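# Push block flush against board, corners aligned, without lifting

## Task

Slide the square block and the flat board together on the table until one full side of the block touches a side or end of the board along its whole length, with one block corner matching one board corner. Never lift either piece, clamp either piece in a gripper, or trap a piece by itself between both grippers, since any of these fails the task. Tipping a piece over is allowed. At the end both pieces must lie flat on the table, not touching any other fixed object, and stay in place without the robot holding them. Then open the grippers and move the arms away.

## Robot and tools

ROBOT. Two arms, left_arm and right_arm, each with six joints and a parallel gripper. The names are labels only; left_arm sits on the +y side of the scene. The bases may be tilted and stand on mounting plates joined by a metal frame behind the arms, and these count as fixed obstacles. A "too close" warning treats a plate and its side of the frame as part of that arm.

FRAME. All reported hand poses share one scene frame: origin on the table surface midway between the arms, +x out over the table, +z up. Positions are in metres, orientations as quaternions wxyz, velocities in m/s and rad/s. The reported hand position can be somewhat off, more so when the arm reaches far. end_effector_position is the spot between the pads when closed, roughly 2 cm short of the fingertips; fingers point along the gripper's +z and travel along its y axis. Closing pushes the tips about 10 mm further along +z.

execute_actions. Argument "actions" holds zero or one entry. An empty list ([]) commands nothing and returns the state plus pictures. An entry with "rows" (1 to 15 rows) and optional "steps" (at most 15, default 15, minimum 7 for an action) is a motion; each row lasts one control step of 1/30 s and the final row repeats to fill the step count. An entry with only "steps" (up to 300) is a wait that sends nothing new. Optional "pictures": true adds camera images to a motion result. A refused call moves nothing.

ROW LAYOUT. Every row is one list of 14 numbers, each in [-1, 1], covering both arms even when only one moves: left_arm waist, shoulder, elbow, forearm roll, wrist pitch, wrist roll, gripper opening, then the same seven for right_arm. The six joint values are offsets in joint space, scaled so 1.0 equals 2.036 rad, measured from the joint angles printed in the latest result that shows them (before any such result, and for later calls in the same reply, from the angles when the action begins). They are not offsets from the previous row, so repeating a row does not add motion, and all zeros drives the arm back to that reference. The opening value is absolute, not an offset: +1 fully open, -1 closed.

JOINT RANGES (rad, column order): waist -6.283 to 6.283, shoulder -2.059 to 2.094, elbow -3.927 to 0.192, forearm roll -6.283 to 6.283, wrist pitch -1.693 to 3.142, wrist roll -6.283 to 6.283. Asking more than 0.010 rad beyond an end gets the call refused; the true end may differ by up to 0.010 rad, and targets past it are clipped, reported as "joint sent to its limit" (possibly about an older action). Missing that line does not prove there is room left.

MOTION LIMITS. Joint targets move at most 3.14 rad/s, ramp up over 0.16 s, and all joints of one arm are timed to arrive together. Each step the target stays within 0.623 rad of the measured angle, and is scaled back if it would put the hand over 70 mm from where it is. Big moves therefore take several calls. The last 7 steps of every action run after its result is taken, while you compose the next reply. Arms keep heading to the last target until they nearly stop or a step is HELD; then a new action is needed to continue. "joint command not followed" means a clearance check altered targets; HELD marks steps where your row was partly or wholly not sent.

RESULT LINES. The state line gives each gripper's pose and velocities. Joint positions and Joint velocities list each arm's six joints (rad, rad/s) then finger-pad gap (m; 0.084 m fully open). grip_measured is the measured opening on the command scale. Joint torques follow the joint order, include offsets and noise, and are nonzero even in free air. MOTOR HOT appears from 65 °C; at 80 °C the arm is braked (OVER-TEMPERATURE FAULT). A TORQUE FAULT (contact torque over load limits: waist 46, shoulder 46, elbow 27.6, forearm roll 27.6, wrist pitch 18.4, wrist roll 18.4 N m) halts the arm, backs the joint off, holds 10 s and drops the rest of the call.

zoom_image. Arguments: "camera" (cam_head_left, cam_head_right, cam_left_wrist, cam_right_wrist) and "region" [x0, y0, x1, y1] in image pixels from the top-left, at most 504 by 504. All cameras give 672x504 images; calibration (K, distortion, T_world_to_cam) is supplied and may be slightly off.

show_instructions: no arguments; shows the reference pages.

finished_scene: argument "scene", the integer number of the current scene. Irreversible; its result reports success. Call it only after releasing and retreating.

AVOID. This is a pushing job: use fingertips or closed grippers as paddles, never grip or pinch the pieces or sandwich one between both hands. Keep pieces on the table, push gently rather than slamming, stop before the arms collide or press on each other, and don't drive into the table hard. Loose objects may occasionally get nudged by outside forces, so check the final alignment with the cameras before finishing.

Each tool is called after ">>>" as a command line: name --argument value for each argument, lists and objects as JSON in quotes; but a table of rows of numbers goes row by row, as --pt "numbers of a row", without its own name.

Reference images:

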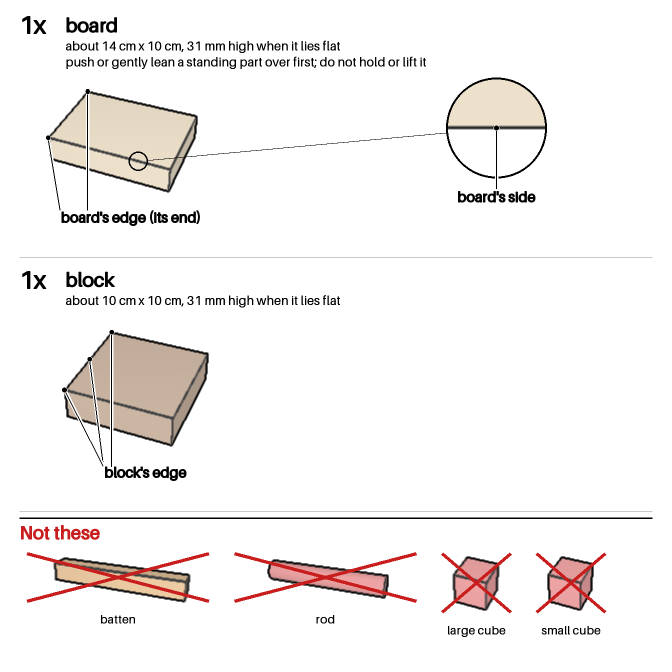

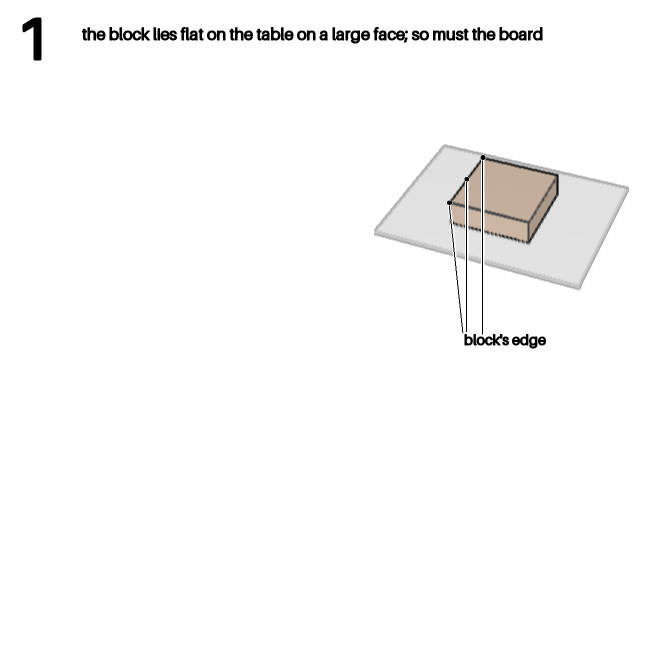

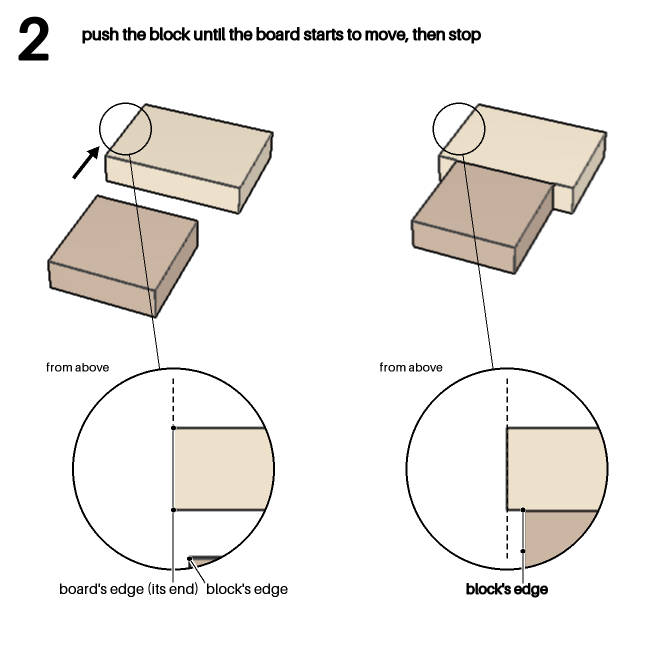

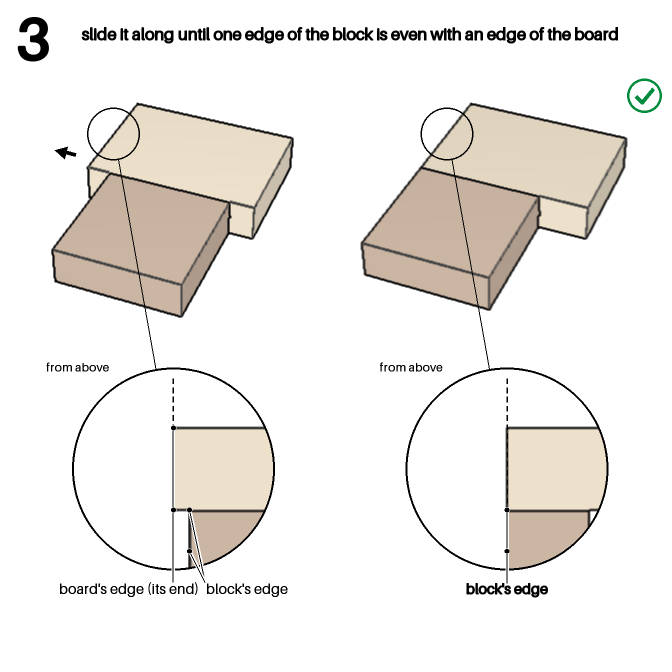

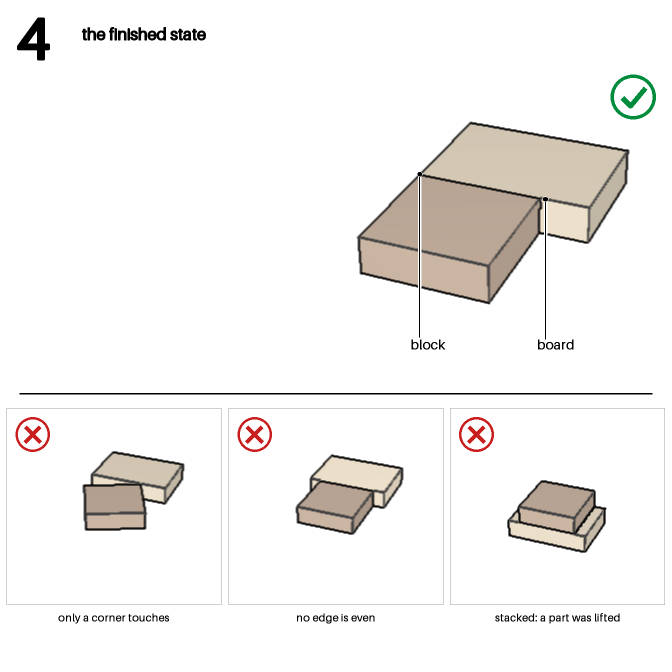

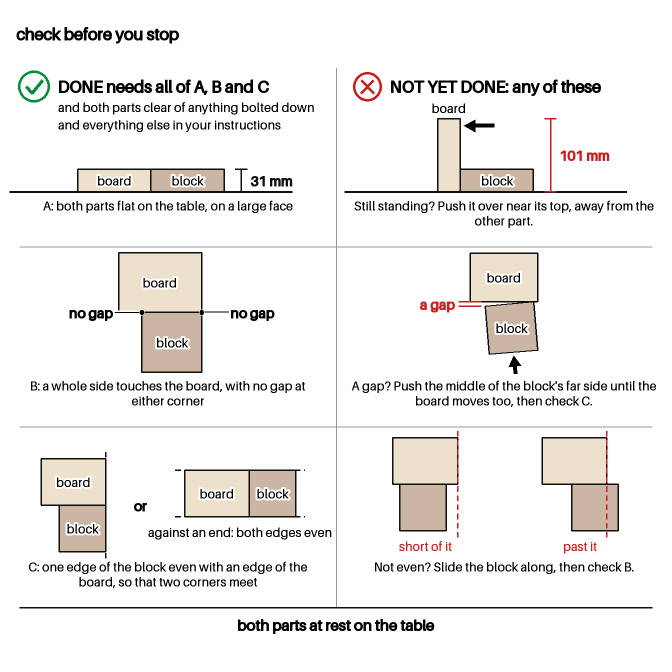

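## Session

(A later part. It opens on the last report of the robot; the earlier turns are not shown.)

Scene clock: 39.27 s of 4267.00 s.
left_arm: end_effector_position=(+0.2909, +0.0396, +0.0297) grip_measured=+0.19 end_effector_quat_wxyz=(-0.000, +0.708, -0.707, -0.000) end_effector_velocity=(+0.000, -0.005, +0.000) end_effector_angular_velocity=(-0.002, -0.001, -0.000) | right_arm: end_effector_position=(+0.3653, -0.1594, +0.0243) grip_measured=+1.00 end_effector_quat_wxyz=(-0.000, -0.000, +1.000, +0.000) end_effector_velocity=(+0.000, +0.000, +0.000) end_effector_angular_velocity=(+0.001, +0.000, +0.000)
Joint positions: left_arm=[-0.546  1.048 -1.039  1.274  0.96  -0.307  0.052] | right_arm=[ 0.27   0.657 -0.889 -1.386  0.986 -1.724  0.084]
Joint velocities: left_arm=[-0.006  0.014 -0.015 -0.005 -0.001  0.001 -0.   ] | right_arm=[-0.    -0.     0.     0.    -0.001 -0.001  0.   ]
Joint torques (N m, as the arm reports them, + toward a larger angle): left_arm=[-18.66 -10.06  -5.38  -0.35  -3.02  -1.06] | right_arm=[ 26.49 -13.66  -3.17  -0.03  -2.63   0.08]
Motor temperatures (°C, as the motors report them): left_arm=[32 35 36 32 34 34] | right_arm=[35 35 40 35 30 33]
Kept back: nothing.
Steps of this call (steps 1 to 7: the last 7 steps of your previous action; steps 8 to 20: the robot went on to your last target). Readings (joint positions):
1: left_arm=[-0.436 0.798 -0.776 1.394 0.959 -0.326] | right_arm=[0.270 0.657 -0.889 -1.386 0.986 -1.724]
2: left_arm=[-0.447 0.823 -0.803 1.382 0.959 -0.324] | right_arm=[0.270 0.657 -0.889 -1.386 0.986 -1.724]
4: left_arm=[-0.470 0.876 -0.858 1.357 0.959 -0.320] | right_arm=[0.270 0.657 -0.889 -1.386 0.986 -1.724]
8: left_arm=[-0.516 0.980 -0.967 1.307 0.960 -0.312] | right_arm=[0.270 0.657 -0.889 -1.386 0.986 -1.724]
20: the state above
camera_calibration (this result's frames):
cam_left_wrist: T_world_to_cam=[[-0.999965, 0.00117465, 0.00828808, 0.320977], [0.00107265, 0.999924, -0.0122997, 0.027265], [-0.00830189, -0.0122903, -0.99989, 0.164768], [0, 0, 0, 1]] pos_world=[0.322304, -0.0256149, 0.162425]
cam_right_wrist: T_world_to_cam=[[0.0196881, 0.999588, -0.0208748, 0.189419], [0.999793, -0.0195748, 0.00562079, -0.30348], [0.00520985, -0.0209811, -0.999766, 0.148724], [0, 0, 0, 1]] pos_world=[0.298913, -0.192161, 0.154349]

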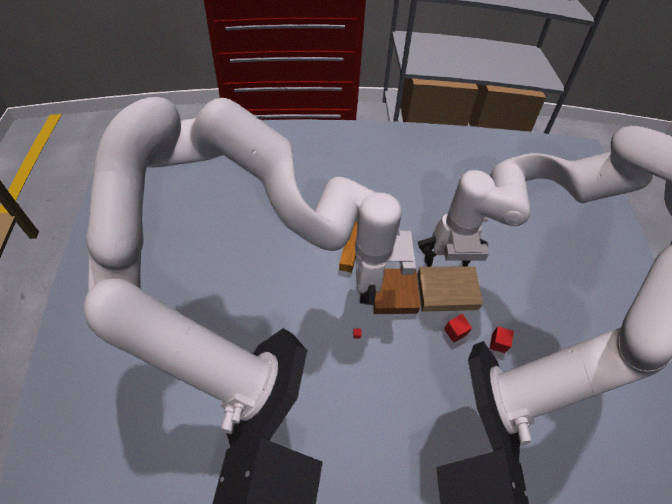

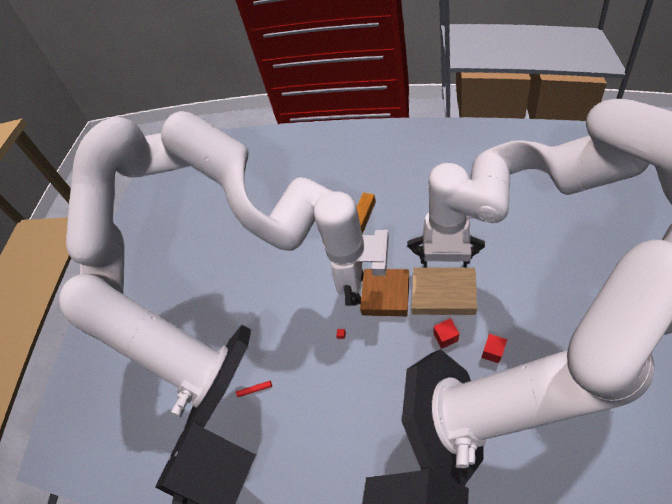

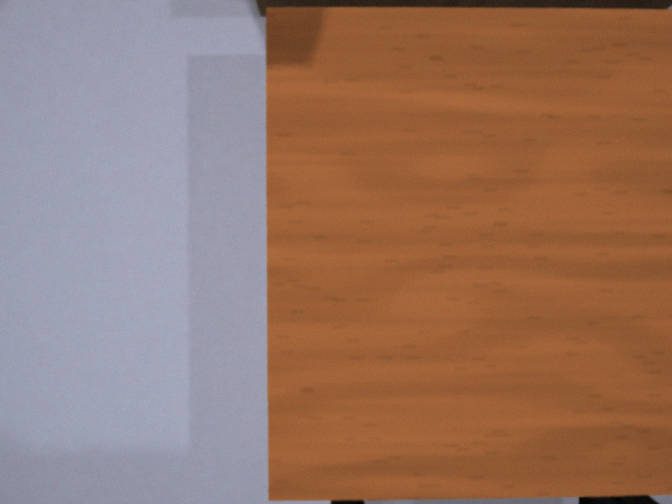

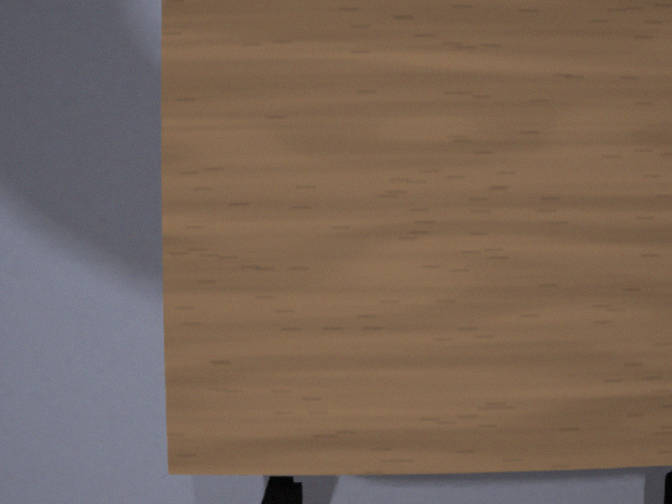

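>>> execute_actions --actions '[{"rows": [[-0.0006,0.0015,-0.0017,-0.0008,0.0001,0.0003,0.2,0.0002,-0.0011,0.003,-0.001,-0.0003,0.0022,1],[-0.0012,0.0029,-0.0034,-0.0015,0.0001,0.0005,0.2,0.0003,-0.0022,0.0059,-0.0021,-0.0007,0.0044,1],[-0.0019,0.0044,-0.0051,-0.0023,0.0002,0.0008,0.2,0.0004,-0.0028,0.0074,-0.0026,-0.0009,0.0055,1],[-0.0025,0.0058,-0.0067,-0.0031,0.0003,0.001,0.2,0.0005,-0.0034,0.0089,-0.0031,-0.001,0.0065,1],[-0.0031,0.0073,-0.0084,-0.0038,0.0003,0.0013,0.2,0.0006,-0.0039,0.0104,-0.0036,-0.0012,0.0076,1],[-0.0037,0.0088,-0.0101,-0.0046,0.0004,0.0015,0.2,0.0006,-0.0045,0.0118,-0.0042,-0.0014,0.0087,1],[-0.0037,0.0088,-0.0101,-0.0046,0.0004,0.0015,0.2,0.0007,-0.005,0.0133,-0.0047,-0.0015,0.0098,1],[-0.0037,0.0088,-0.0101,-0.0046,0.0004,0.0015,0.2,0.0008,-0.0056,0.0148,-0.0052,-0.0017,0.0109,1]], "steps": 12}]'

>>> execute_actions --actions '[{"steps": 18}]' --pictures true

>>> zoom_image --camera "cam_left_wrist" --region '[150, 0, 330, 90]'

Scene clock: 41.53 s of 4267.00 s.
left_arm: end_effector_position=(+0.2909, +0.0377, +0.0297) grip_measured=+0.19 end_effector_quat_wxyz=(-0.000, +0.707, -0.707, -0.000) end_effector_velocity=(+0.001, -0.020, +0.000) end_effector_angular_velocity=(+0.000, +0.000, +0.001) | right_arm: end_effector_position=(+0.3625, -0.1594, +0.0244) grip_measured=+1.00 end_effector_quat_wxyz=(+0.000, -0.000, +1.000, +0.000) end_effector_velocity=(-0.034, +0.000, -0.000) end_effector_angular_velocity=(-0.000, +0.005, +0.009)
Joint positions: left_arm=[-0.548  1.054 -1.045  1.271  0.961 -0.306  0.052] | right_arm=[ 0.271  0.654 -0.88  -1.39   0.985 -1.717  0.084]
Joint velocities: left_arm=[-0.025  0.059 -0.069 -0.032  0.003  0.011 -0.   ] | right_arm=[ 0.006 -0.035  0.1   -0.031 -0.009  0.065 -0.   ]
Joint torques (N m, as the arm reports them, + toward a larger angle): left_arm=[-18.81  -9.49  -5.5   -0.37  -3.03  -0.87] | right_arm=[ 26.04 -13.28  -3.02  -0.29  -2.69   0.02]
Motor temperatures (°C, as the motors report them): left_arm=[32 35 36 32 34 34] | right_arm=[35 35 40 35 30 33]
Steps of this call (steps 1 to 15: the robot went on to your last target; steps 16 to 63: nothing new was sent; steps 64 to 68: the first 5 steps of this action). Readings (joint positions):
64: left_arm=[-0.547 1.050 -1.041 1.274 0.960 -0.306] | right_arm=[0.270 0.657 -0.889 -1.386 0.986 -1.724]
65: left_arm=[-0.547 1.050 -1.041 1.273 0.960 -0.306] | right_arm=[0.270 0.657 -0.888 -1.387 0.986 -1.723]
67: left_arm=[-0.547 1.052 -1.043 1.272 0.961 -0.306] | right_arm=[0.270 0.655 -0.883 -1.388 0.986 -1.719]
68: the state above

Scene clock: 42.13 s of 4267.00 s.
left_arm: end_effector_position=(+0.2911, +0.0336, +0.0297) grip_measured=+0.19 end_effector_quat_wxyz=(-0.000, +0.708, -0.707, -0.000) end_effector_velocity=(+0.000, -0.001, +0.000) end_effector_angular_velocity=(-0.001, -0.001, -0.001) | right_arm: end_effector_position=(+0.3556, -0.1595, +0.0244) grip_measured=+1.00 end_effector_quat_wxyz=(+0.000, -0.000, +1.000, +0.001) end_effector_velocity=(-0.001, +0.000, -0.001) end_effector_angular_velocity=(-0.001, +0.002, +0.000)
Joint positions: left_arm=[-0.553  1.066 -1.06   1.265  0.961 -0.304  0.052] | right_arm=[ 0.272  0.646 -0.859 -1.397  0.983 -1.701  0.084]
Joint velocities: left_arm=[-0.001  0.001 -0.001  0.001 -0.001  0.    -0.   ] | right_arm=[-0.001  0.002  0.     0.     0.     0.001  0.   ]
Joint torques (N m, as the arm reports them, + toward a larger angle): left_arm=[-18.48  -9.82  -5.68  -0.21  -2.94  -0.99] | right_arm=[ 25.77 -12.96  -2.7    0.16  -2.58   0.  ]
Motor temperatures (°C, as the motors report them): left_arm=[32 35 36 32 34 34] | right_arm=[35 35 40 35 30 33]
Kept back: nothing.
Steps of this call (steps 1 to 7: the last 7 steps of your previous action; steps 8 to 18: the robot went on to your last target). Readings (joint positions):
1: left_arm=[-0.549 1.056 -1.048 1.270 0.961 -0.305] | right_arm=[0.271 0.653 -0.877 -1.391 0.985 -1.715]
2: left_arm=[-0.550 1.059 -1.051 1.269 0.961 -0.305] | right_arm=[0.271 0.651 -0.874 -1.392 0.985 -1.713]
4: left_arm=[-0.552 1.062 -1.055 1.267 0.961 -0.304] | right_arm=[0.271 0.649 -0.868 -1.394 0.984 -1.708]
8: left_arm=[-0.553 1.065 -1.059 1.265 0.961 -0.304] | right_arm=[0.272 0.646 -0.861 -1.396 0.983 -1.703]
18: the state above
camera_calibration (this result's frames):
cam_left_wrist: T_world_to_cam=[[-0.999965, 0.00113009, 0.00834876, 0.321103], [0.00102835, 0.999925, -0.0121804, 0.0332708], [-0.0083619, -0.0121714, -0.999891, 0.16469], [0, 0, 0, 1]] pos_world=[0.322435, -0.0316267, 0.162396]
cam_right_wrist: T_world_to_cam=[[0.0198451, 0.999595, -0.0203848, 0.189715], [0.999789, -0.0197329, 0.00568762, -0.293786], [0.00528307, -0.0204934, -0.999776, 0.148966], [0, 0, 0, 1]] pos_world=[0.289172, -0.192382, 0.154471]

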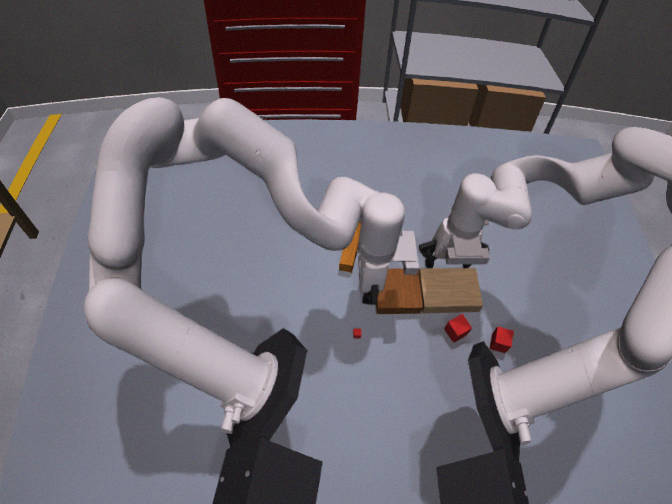

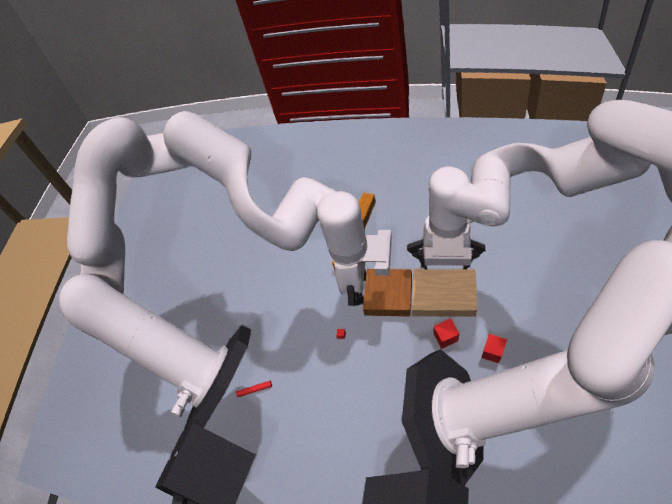

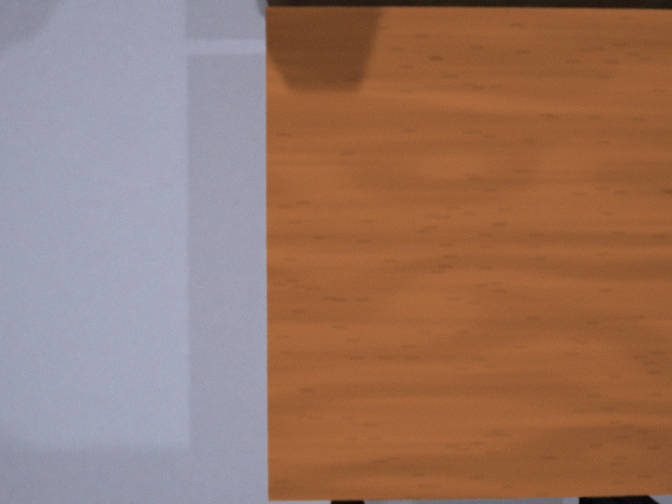

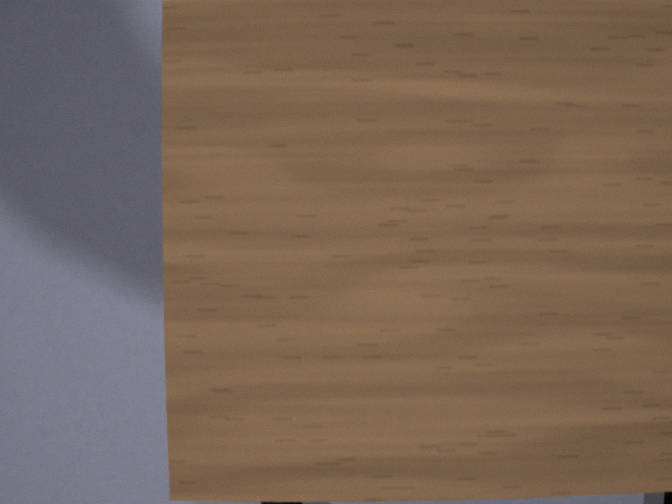

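Region (150, 0, 330, 90) of cam_left_wrist's 672x504 image, scaled by 2.800, with more detail than that image has.

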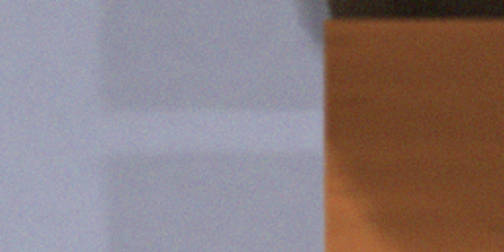

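>>> execute_actions --actions '[{"rows": [[-0.0005,0.0012,-0.0013,-0.0006,0.0001,0.0002,0.2,-0.0004,0.0029,-0.0076,0.0027,0.0009,-0.0056,1],[-0.001,0.0023,-0.0027,-0.0012,0.0001,0.0004,0.2,-0.0008,0.0057,-0.0151,0.0053,0.0018,-0.0112,1],[-0.0015,0.0035,-0.004,-0.0018,0.0002,0.0006,0.2,-0.0012,0.0086,-0.0227,0.008,0.0027,-0.0168,1],[-0.002,0.0047,-0.0054,-0.0024,0.0002,0.0008,0.2,-0.0012,0.0086,-0.0227,0.008,0.0027,-0.0168,1],[-0.0025,0.0058,-0.0067,-0.0031,0.0003,0.001,0.2,-0.0012,0.0086,-0.0227,0.008,0.0027,-0.0168,1],[-0.003,0.007,-0.0081,-0.0037,0.0003,0.0012,0.2,-0.0012,0.0086,-0.0227,0.008,0.0027,-0.0168,1],[-0.0035,0.0082,-0.0094,-0.0043,0.0004,0.0014,0.2,-0.0012,0.0086,-0.0227,0.008,0.0027,-0.0168,1],[-0.0039,0.0094,-0.0108,-0.0049,0.0004,0.0016,0.2,-0.0012,0.0086,-0.0227,0.008,0.0027,-0.0168,1],[-0.0044,0.0105,-0.0121,-0.0055,0.0005,0.0018,0.2,-0.0012,0.0086,-0.0227,0.008,0.0027,-0.0168,1],[-0.0049,0.0117,-0.0135,-0.0061,0.0005,0.002,0.2,-0.0012,0.0086,-0.0227,0.008,0.0027,-0.0168,1]], "steps": 14}]'

>>> execute_actions --actions '[{"steps": 16}]' --pictures true

>>> zoom_image --camera "cam_left_wrist" --region '[170, 0, 672, 80]'

>>> zoom_image --camera "cam_head_right" --region '[350, 255, 490, 330]'

Scene clock: 43.30 s of 4267.00 s.
left_arm: end_effector_position=(+0.2912, +0.0308, +0.0297) grip_measured=+0.19 end_effector_quat_wxyz=(-0.000, +0.708, -0.707, -0.000) end_effector_velocity=(-0.000, -0.021, +0.000) end_effector_angular_velocity=(-0.000, +0.000, -0.000) | right_arm: end_effector_position=(+0.3671, -0.1594, +0.0243) grip_measured=+1.00 end_effector_quat_wxyz=(+0.000, +0.000, +1.000, +0.000) end_effector_velocity=(+0.050, -0.003, +0.003) end_effector_angular_velocity=(-0.000, -0.012, -0.015)
Joint positions: left_arm=[-0.556  1.074 -1.069  1.261  0.962 -0.302  0.052] | right_arm=[ 0.27   0.659 -0.894 -1.385  0.987 -1.727  0.084]
Joint velocities: left_arm=[-0.027  0.063 -0.071 -0.033  0.002  0.01  -0.   ] | right_arm=[-0.007  0.039 -0.136  0.042  0.015 -0.091  0.   ]
Joint torques (N m, as the arm reports them, + toward a larger angle): left_arm=[-19.11  -9.7   -5.49  -0.07  -2.99  -0.9 ] | right_arm=[ 26.44 -13.37  -2.05  -0.02  -2.5    0.17]
Motor temperatures (°C, as the motors report them): left_arm=[32 35 36 32 34 34] | right_arm=[35 35 40 35 30 33]
Steps of this call (steps 1 to 15: the robot went on to your last target; steps 16 to 28: nothing new was sent; steps 29 to 35: the first 7 steps of this action). Readings (joint positions):
29: left_arm=[-0.553 1.066 -1.060 1.265 0.961 -0.304] | right_arm=[0.272 0.646 -0.859 -1.397 0.983 -1.701]
30: left_arm=[-0.553 1.066 -1.060 1.265 0.961 -0.303] | right_arm=[0.272 0.646 -0.860 -1.396 0.983 -1.703]
32: left_arm=[-0.554 1.069 -1.063 1.264 0.961 -0.303] | right_arm=[0.271 0.652 -0.872 -1.392 0.985 -1.712]
35: the state above

Scene clock: 43.83 s of 4267.00 s.
left_arm: end_effector_position=(+0.2911, +0.0256, +0.0297) grip_measured=+0.19 end_effector_quat_wxyz=(-0.000, +0.708, -0.707, -0.000) end_effector_velocity=(-0.000, -0.001, -0.000) end_effector_angular_velocity=(-0.001, +0.001, +0.001) | right_arm: end_effector_position=(+0.3706, -0.1594, +0.0243) grip_measured=+1.00 end_effector_quat_wxyz=(-0.000, -0.000, +1.000, +0.000) end_effector_velocity=(-0.001, +0.000, -0.001) end_effector_angular_velocity=(+0.001, +0.003, +0.000)
Joint positions: left_arm=[-0.563  1.09  -1.087  1.253  0.962 -0.299  0.052] | right_arm=[ 0.269  0.663 -0.905 -1.381  0.988 -1.736  0.084]
Joint velocities: left_arm=[ 0.     0.001 -0.002 -0.001 -0.001  0.     0.   ] | right_arm=[-0.002  0.001  0.001  0.    -0.001 -0.001 -0.   ]
Joint torques (N m, as the arm reports them, + toward a larger angle): left_arm=[-19.06 -10.02  -5.64  -0.22  -3.37  -0.99] | right_arm=[ 26.43 -13.68  -3.21  -0.03  -2.58   0.02]
Motor temperatures (°C, as the motors report them): left_arm=[32 35 36 32 34 34] | right_arm=[35 35 40 35 30 33]
Kept back: nothing.
Steps of this call (steps 1 to 7: the last 7 steps of your previous action; steps 8 to 16: the robot went on to your last target). Readings (joint positions):
1: left_arm=[-0.557 1.076 -1.071 1.260 0.962 -0.302] | right_arm=[0.270 0.660 -0.898 -1.383 0.987 -1.729]
2: left_arm=[-0.558 1.078 -1.074 1.258 0.962 -0.301] | right_arm=[0.270 0.661 -0.900 -1.383 0.988 -1.731]
4: left_arm=[-0.560 1.083 -1.079 1.256 0.962 -0.301] | right_arm=[0.269 0.662 -0.902 -1.382 0.988 -1.733]
8: left_arm=[-0.562 1.088 -1.085 1.253 0.962 -0.300] | right_arm=[0.269 0.663 -0.904 -1.381 0.988 -1.735]
16: the state above
camera_calibration (this result's frames):
cam_left_wrist: T_world_to_cam=[[-0.999965, 0.000918846, 0.00837153, 0.321201], [0.000816738, 0.999925, -0.0121923, 0.0413043], [-0.0083821, -0.012185, -0.999891, 0.164595], [0, 0, 0, 1]] pos_world=[0.322535, -0.0395908, 0.162391]
cam_right_wrist: T_world_to_cam=[[0.0195112, 0.999584, -0.021241, 0.189384], [0.999796, -0.0193955, 0.00563665, -0.308692], [0.00522233, -0.0213467, -0.999758, 0.148597], [0, 0, 0, 1]] pos_world=[0.304157, -0.19212, 0.154323]

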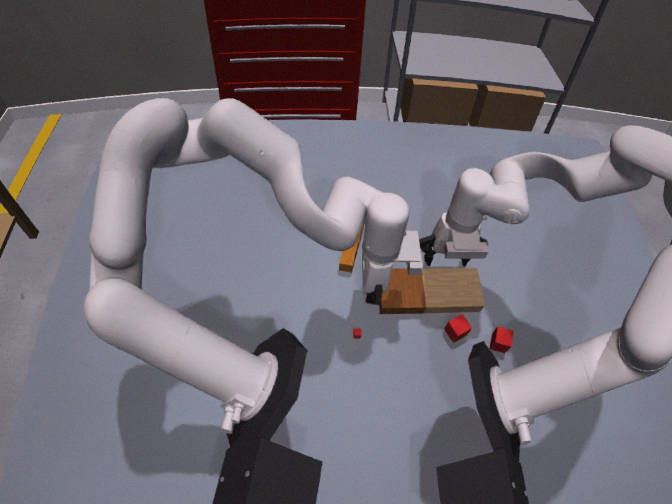

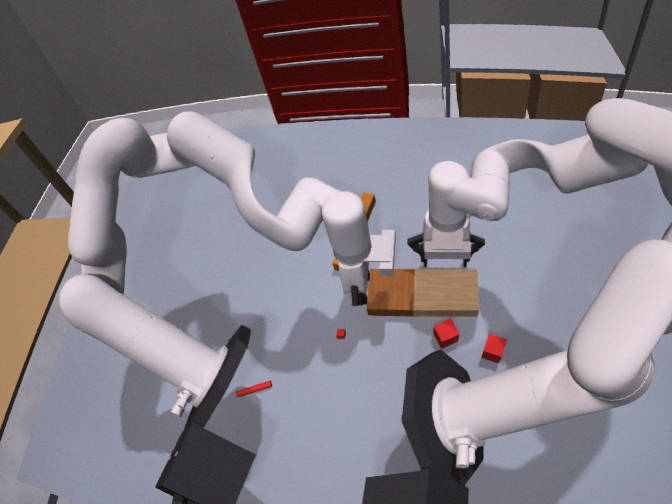

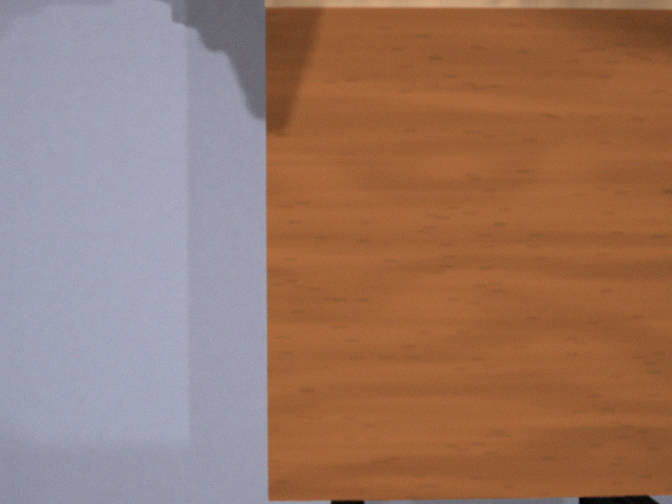

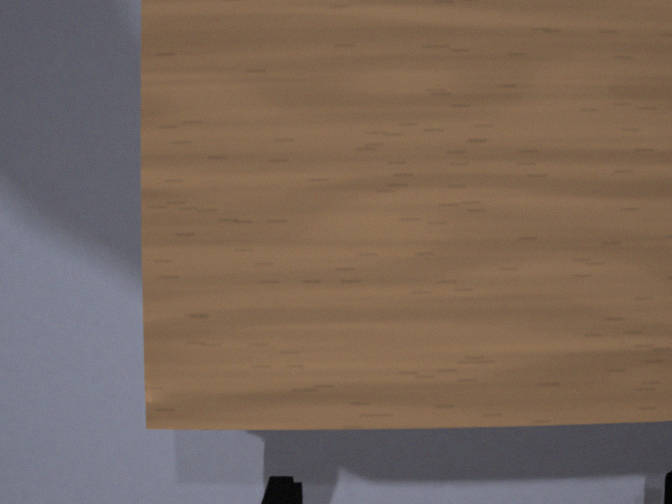

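Region (170, 0, 672, 80) of cam_left_wrist's 672x504 image, scaled by 1.004, with more detail than that image has; it fills the top 80 rows of this view, and the rest is white.

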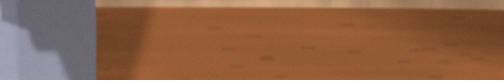

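Region (350, 255, 490, 330) of cam_head_right's 672x504 image, scaled by 3.600, with more detail than that image has; it fills the top 270 rows of this view, and the rest is white.

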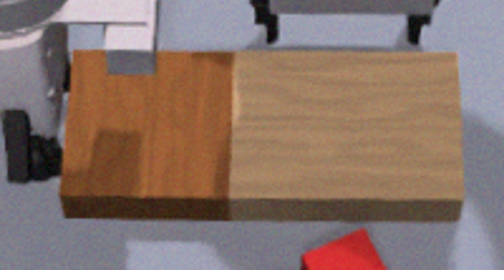

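>>> execute_actions --actions '[{"rows": [[0.0031,-0.0073,0.0084,0.0038,-0.0003,-0.0013,0.2,0.0112,-0.0041,-0.0125,0.0176,0.0102,-0.0154,1],[0.0062,-0.0146,0.0169,0.0077,-0.0007,-0.0025,0.2,0.0224,-0.0082,-0.0249,0.0353,0.0204,-0.0308,1],[0.0093,-0.0219,0.0253,0.0115,-0.001,-0.0038,0.2,0.0337,-0.0123,-0.0374,0.0529,0.0306,-0.0463,1],[0.0093,-0.0219,0.0253,0.0115,-0.001,-0.0038,0.2,0.0449,-0.0164,-0.0498,0.0705,0.0408,-0.0617,1],[-0.0069,-0.0327,0.0315,-0.0073,0.0014,0.0009,0.2,0.0561,-0.0206,-0.0623,0.0882,0.051,-0.0771,1],[-0.0231,-0.0435,0.0376,-0.0262,0.0038,0.0056,0.2,0.0673,-0.0247,-0.0747,0.1058,0.0611,-0.0925,1],[-0.0392,-0.0542,0.0438,-0.045,0.0061,0.0103,0.2,0.0785,-0.0288,-0.0872,0.1234,0.0713,-0.1079,1],[-0.0554,-0.065,0.0499,-0.0639,0.0085,0.0151,0.2,0.0898,-0.0329,-0.0996,0.141,0.0815,-0.1234,1],[-0.0716,-0.0758,0.0561,-0.0827,0.0109,0.0198,0.2,0.101,-0.037,-0.1121,0.1587,0.0917,-0.1388,1],[-0.0878,-0.0866,0.0622,-0.1015,0.0133,0.0245,0.2,0.1122,-0.0411,-0.1245,0.1763,0.1019,-0.1542,1],[-0.1039,-0.0973,0.0684,-0.1204,0.0156,0.0292,0.2,0.1122,-0.0411,-0.1245,0.1763,0.1019,-0.1542,1],[-0.1201,-0.1081,0.0745,-0.1392,0.018,0.0339,0.2,0.1122,-0.0411,-0.1245,0.1763,0.1019,-0.1542,1]], "steps": 15}]'

>>> execute_actions --actions '[{"steps": 20}]' --pictures true

Scene clock: 45.03 s of 4267.00 s.
left_arm: end_effector_position=(+0.2891, +0.0389, +0.0381) grip_measured=+0.19 end_effector_quat_wxyz=(-0.001, +0.708, -0.706, -0.002) end_effector_velocity=(-0.035, +0.030, +0.190) end_effector_angular_velocity=(+0.032, -0.010, +0.007) | right_arm: end_effector_position=(+0.4109, -0.1669, +0.0662) grip_measured=+1.00 end_effector_quat_wxyz=(+0.005, +0.004, +1.000, -0.011) end_effector_velocity=(+0.256, -0.038, +0.315) end_effector_angular_velocity=(-0.042, -0.079, -0.077)
Joint positions: left_arm=[-0.569  1.038 -1.034  1.243  0.965 -0.298  0.052] | right_arm=[ 0.35   0.633 -0.996 -1.253  1.062 -1.847  0.084]
Joint velocities: left_arm=[-0.461 -0.405  0.29  -0.537  0.069  0.126  0.   ] | right_arm=[ 0.542 -0.218 -0.614  0.816  0.462 -0.71   0.   ]
Joint torques (N m, as the arm reports them, + toward a larger angle): left_arm=[-25.58 -12.78  -6.23  -2.39  -3.25  -0.92] | right_arm=[ 27.48 -13.94  -3.57   0.11  -2.49   0.03]
Motor temperatures (°C, as the motors report them): left_arm=[32 35 36 32 34 34] | right_arm=[35 35 40 35 30 33]
Steps of this call (steps 1 to 15: the robot went on to your last target; steps 16 to 28: nothing new was sent; steps 29 to 36: the first 8 steps of this action). Readings (joint positions):
29: left_arm=[-0.563 1.090 -1.087 1.252 0.962 -0.299] | right_arm=[0.269 0.663 -0.905 -1.381 0.988 -1.736]
30: left_arm=[-0.563 1.089 -1.085 1.253 0.962 -0.300] | right_arm=[0.271 0.663 -0.907 -1.378 0.990 -1.739]
32: left_arm=[-0.558 1.077 -1.072 1.260 0.961 -0.302] | right_arm=[0.285 0.659 -0.922 -1.353 1.005 -1.761]
36: the state above

Scene clock: 45.70 s of 4267.00 s.
left_arm: end_effector_position=(+0.2620, +0.0440, +0.1290) grip_measured=+0.19 end_effector_quat_wxyz=(-0.000, +0.708, -0.706, -0.001) end_effector_velocity=(-0.001, -0.001, +0.004) end_effector_angular_velocity=(-0.003, -0.001, +0.001) | right_arm: end_effector_position=(+0.4576, -0.1706, +0.1589) grip_measured=+1.00 end_effector_quat_wxyz=(-0.000, -0.000, +1.000, +0.000) end_effector_velocity=(+0.003, +0.001, +0.006) end_effector_angular_velocity=(+0.005, -0.006, -0.001)
Joint positions: left_arm=[-0.806  0.871 -0.935  0.97   0.999 -0.231  0.052] | right_arm=[ 0.497  0.58  -1.158 -1.023  1.195 -2.049  0.084]
Joint velocities: left_arm=[-0.01  -0.007  0.002 -0.011  0.     0.002  0.   ] | right_arm=[ 0.009 -0.004 -0.008  0.007  0.003 -0.006  0.   ]
Joint torques (N m, as the arm reports them, + toward a larger angle): left_arm=[-16.46  -9.74  -7.88  -0.34  -2.64  -0.84] | right_arm=[ 28.72 -14.73  -6.25   0.09  -2.5   -0.02]
Motor temperatures (°C, as the motors report them): left_arm=[32 35 36 32 34 34] | right_arm=[35 35 40 35 30 33]
Kept back: nothing.
Steps of this call (steps 1 to 7: the last 7 steps of your previous action; steps 8 to 20: the robot went on to your last target). Readings (joint positions):
1: left_arm=[-0.587 1.023 -1.025 1.222 0.967 -0.293] | right_arm=[0.368 0.626 -1.016 -1.226 1.077 -1.871]
2: left_arm=[-0.610 1.006 -1.014 1.197 0.970 -0.287] | right_arm=[0.386 0.620 -1.036 -1.199 1.093 -1.895]
4: left_arm=[-0.663 0.968 -0.993 1.137 0.978 -0.272] | right_arm=[0.421 0.607 -1.074 -1.143 1.125 -1.943]
8: left_arm=[-0.768 0.897 -0.954 1.020 0.991 -0.243] | right_arm=[0.479 0.585 -1.137 -1.056 1.175 -2.019]
20: the state above
camera_calibration (this result's frames):
cam_left_wrist: T_world_to_cam=[[-0.999956, 0.000636487, 0.00931079, 0.29109], [0.000526665, 0.99993, -0.0117928, 0.0241917], [-0.00931765, -0.0117873, -0.999887, 0.264121], [0, 0, 0, 1]] pos_world=[0.293526, -0.021262, 0.261666]
cam_right_wrist: T_world_to_cam=[[0.0195557, 0.99958, -0.0213638, 0.201748], [0.999797, -0.0194476, 0.00525534, -0.396634], [0.00483766, -0.0214622, -0.999758, 0.282656], [0, 0, 0, 1]] pos_world=[0.391241, -0.203311, 0.288982]

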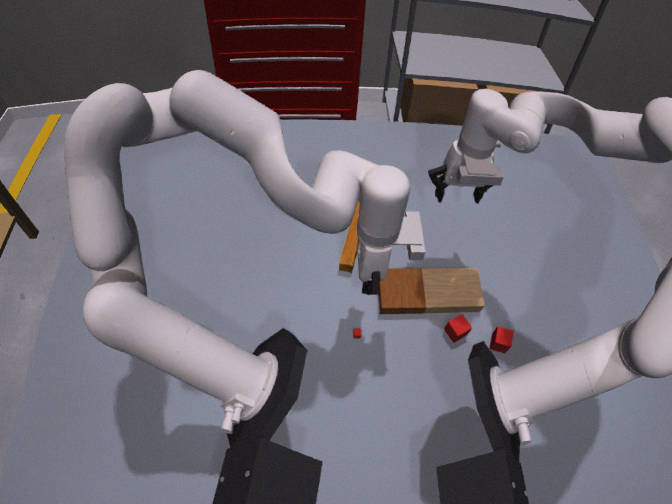

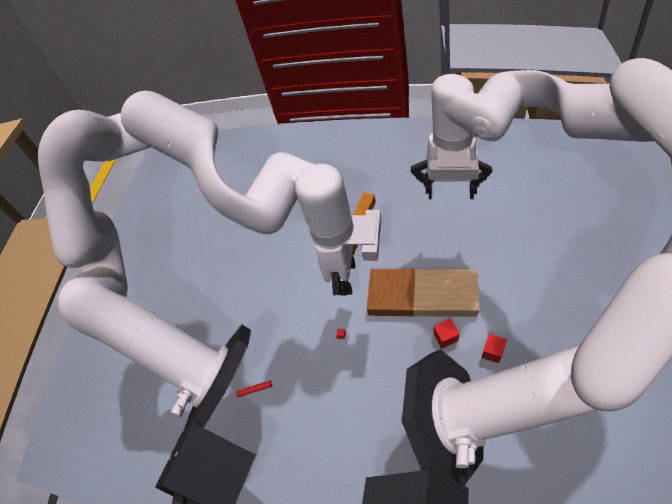

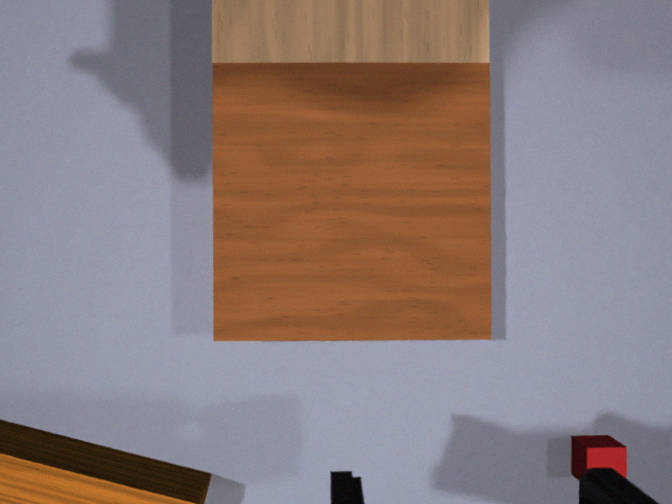

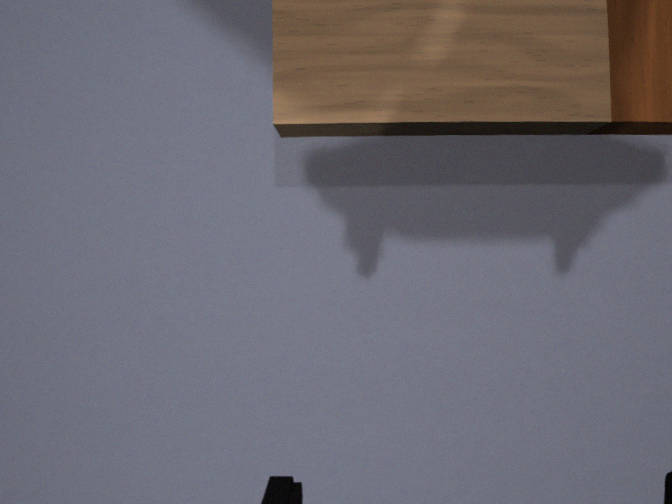

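The block is flush against the board's end with both edges even, and the arms are clear.

>>> finished_scene --scene 1

The scene is finished: the task was done.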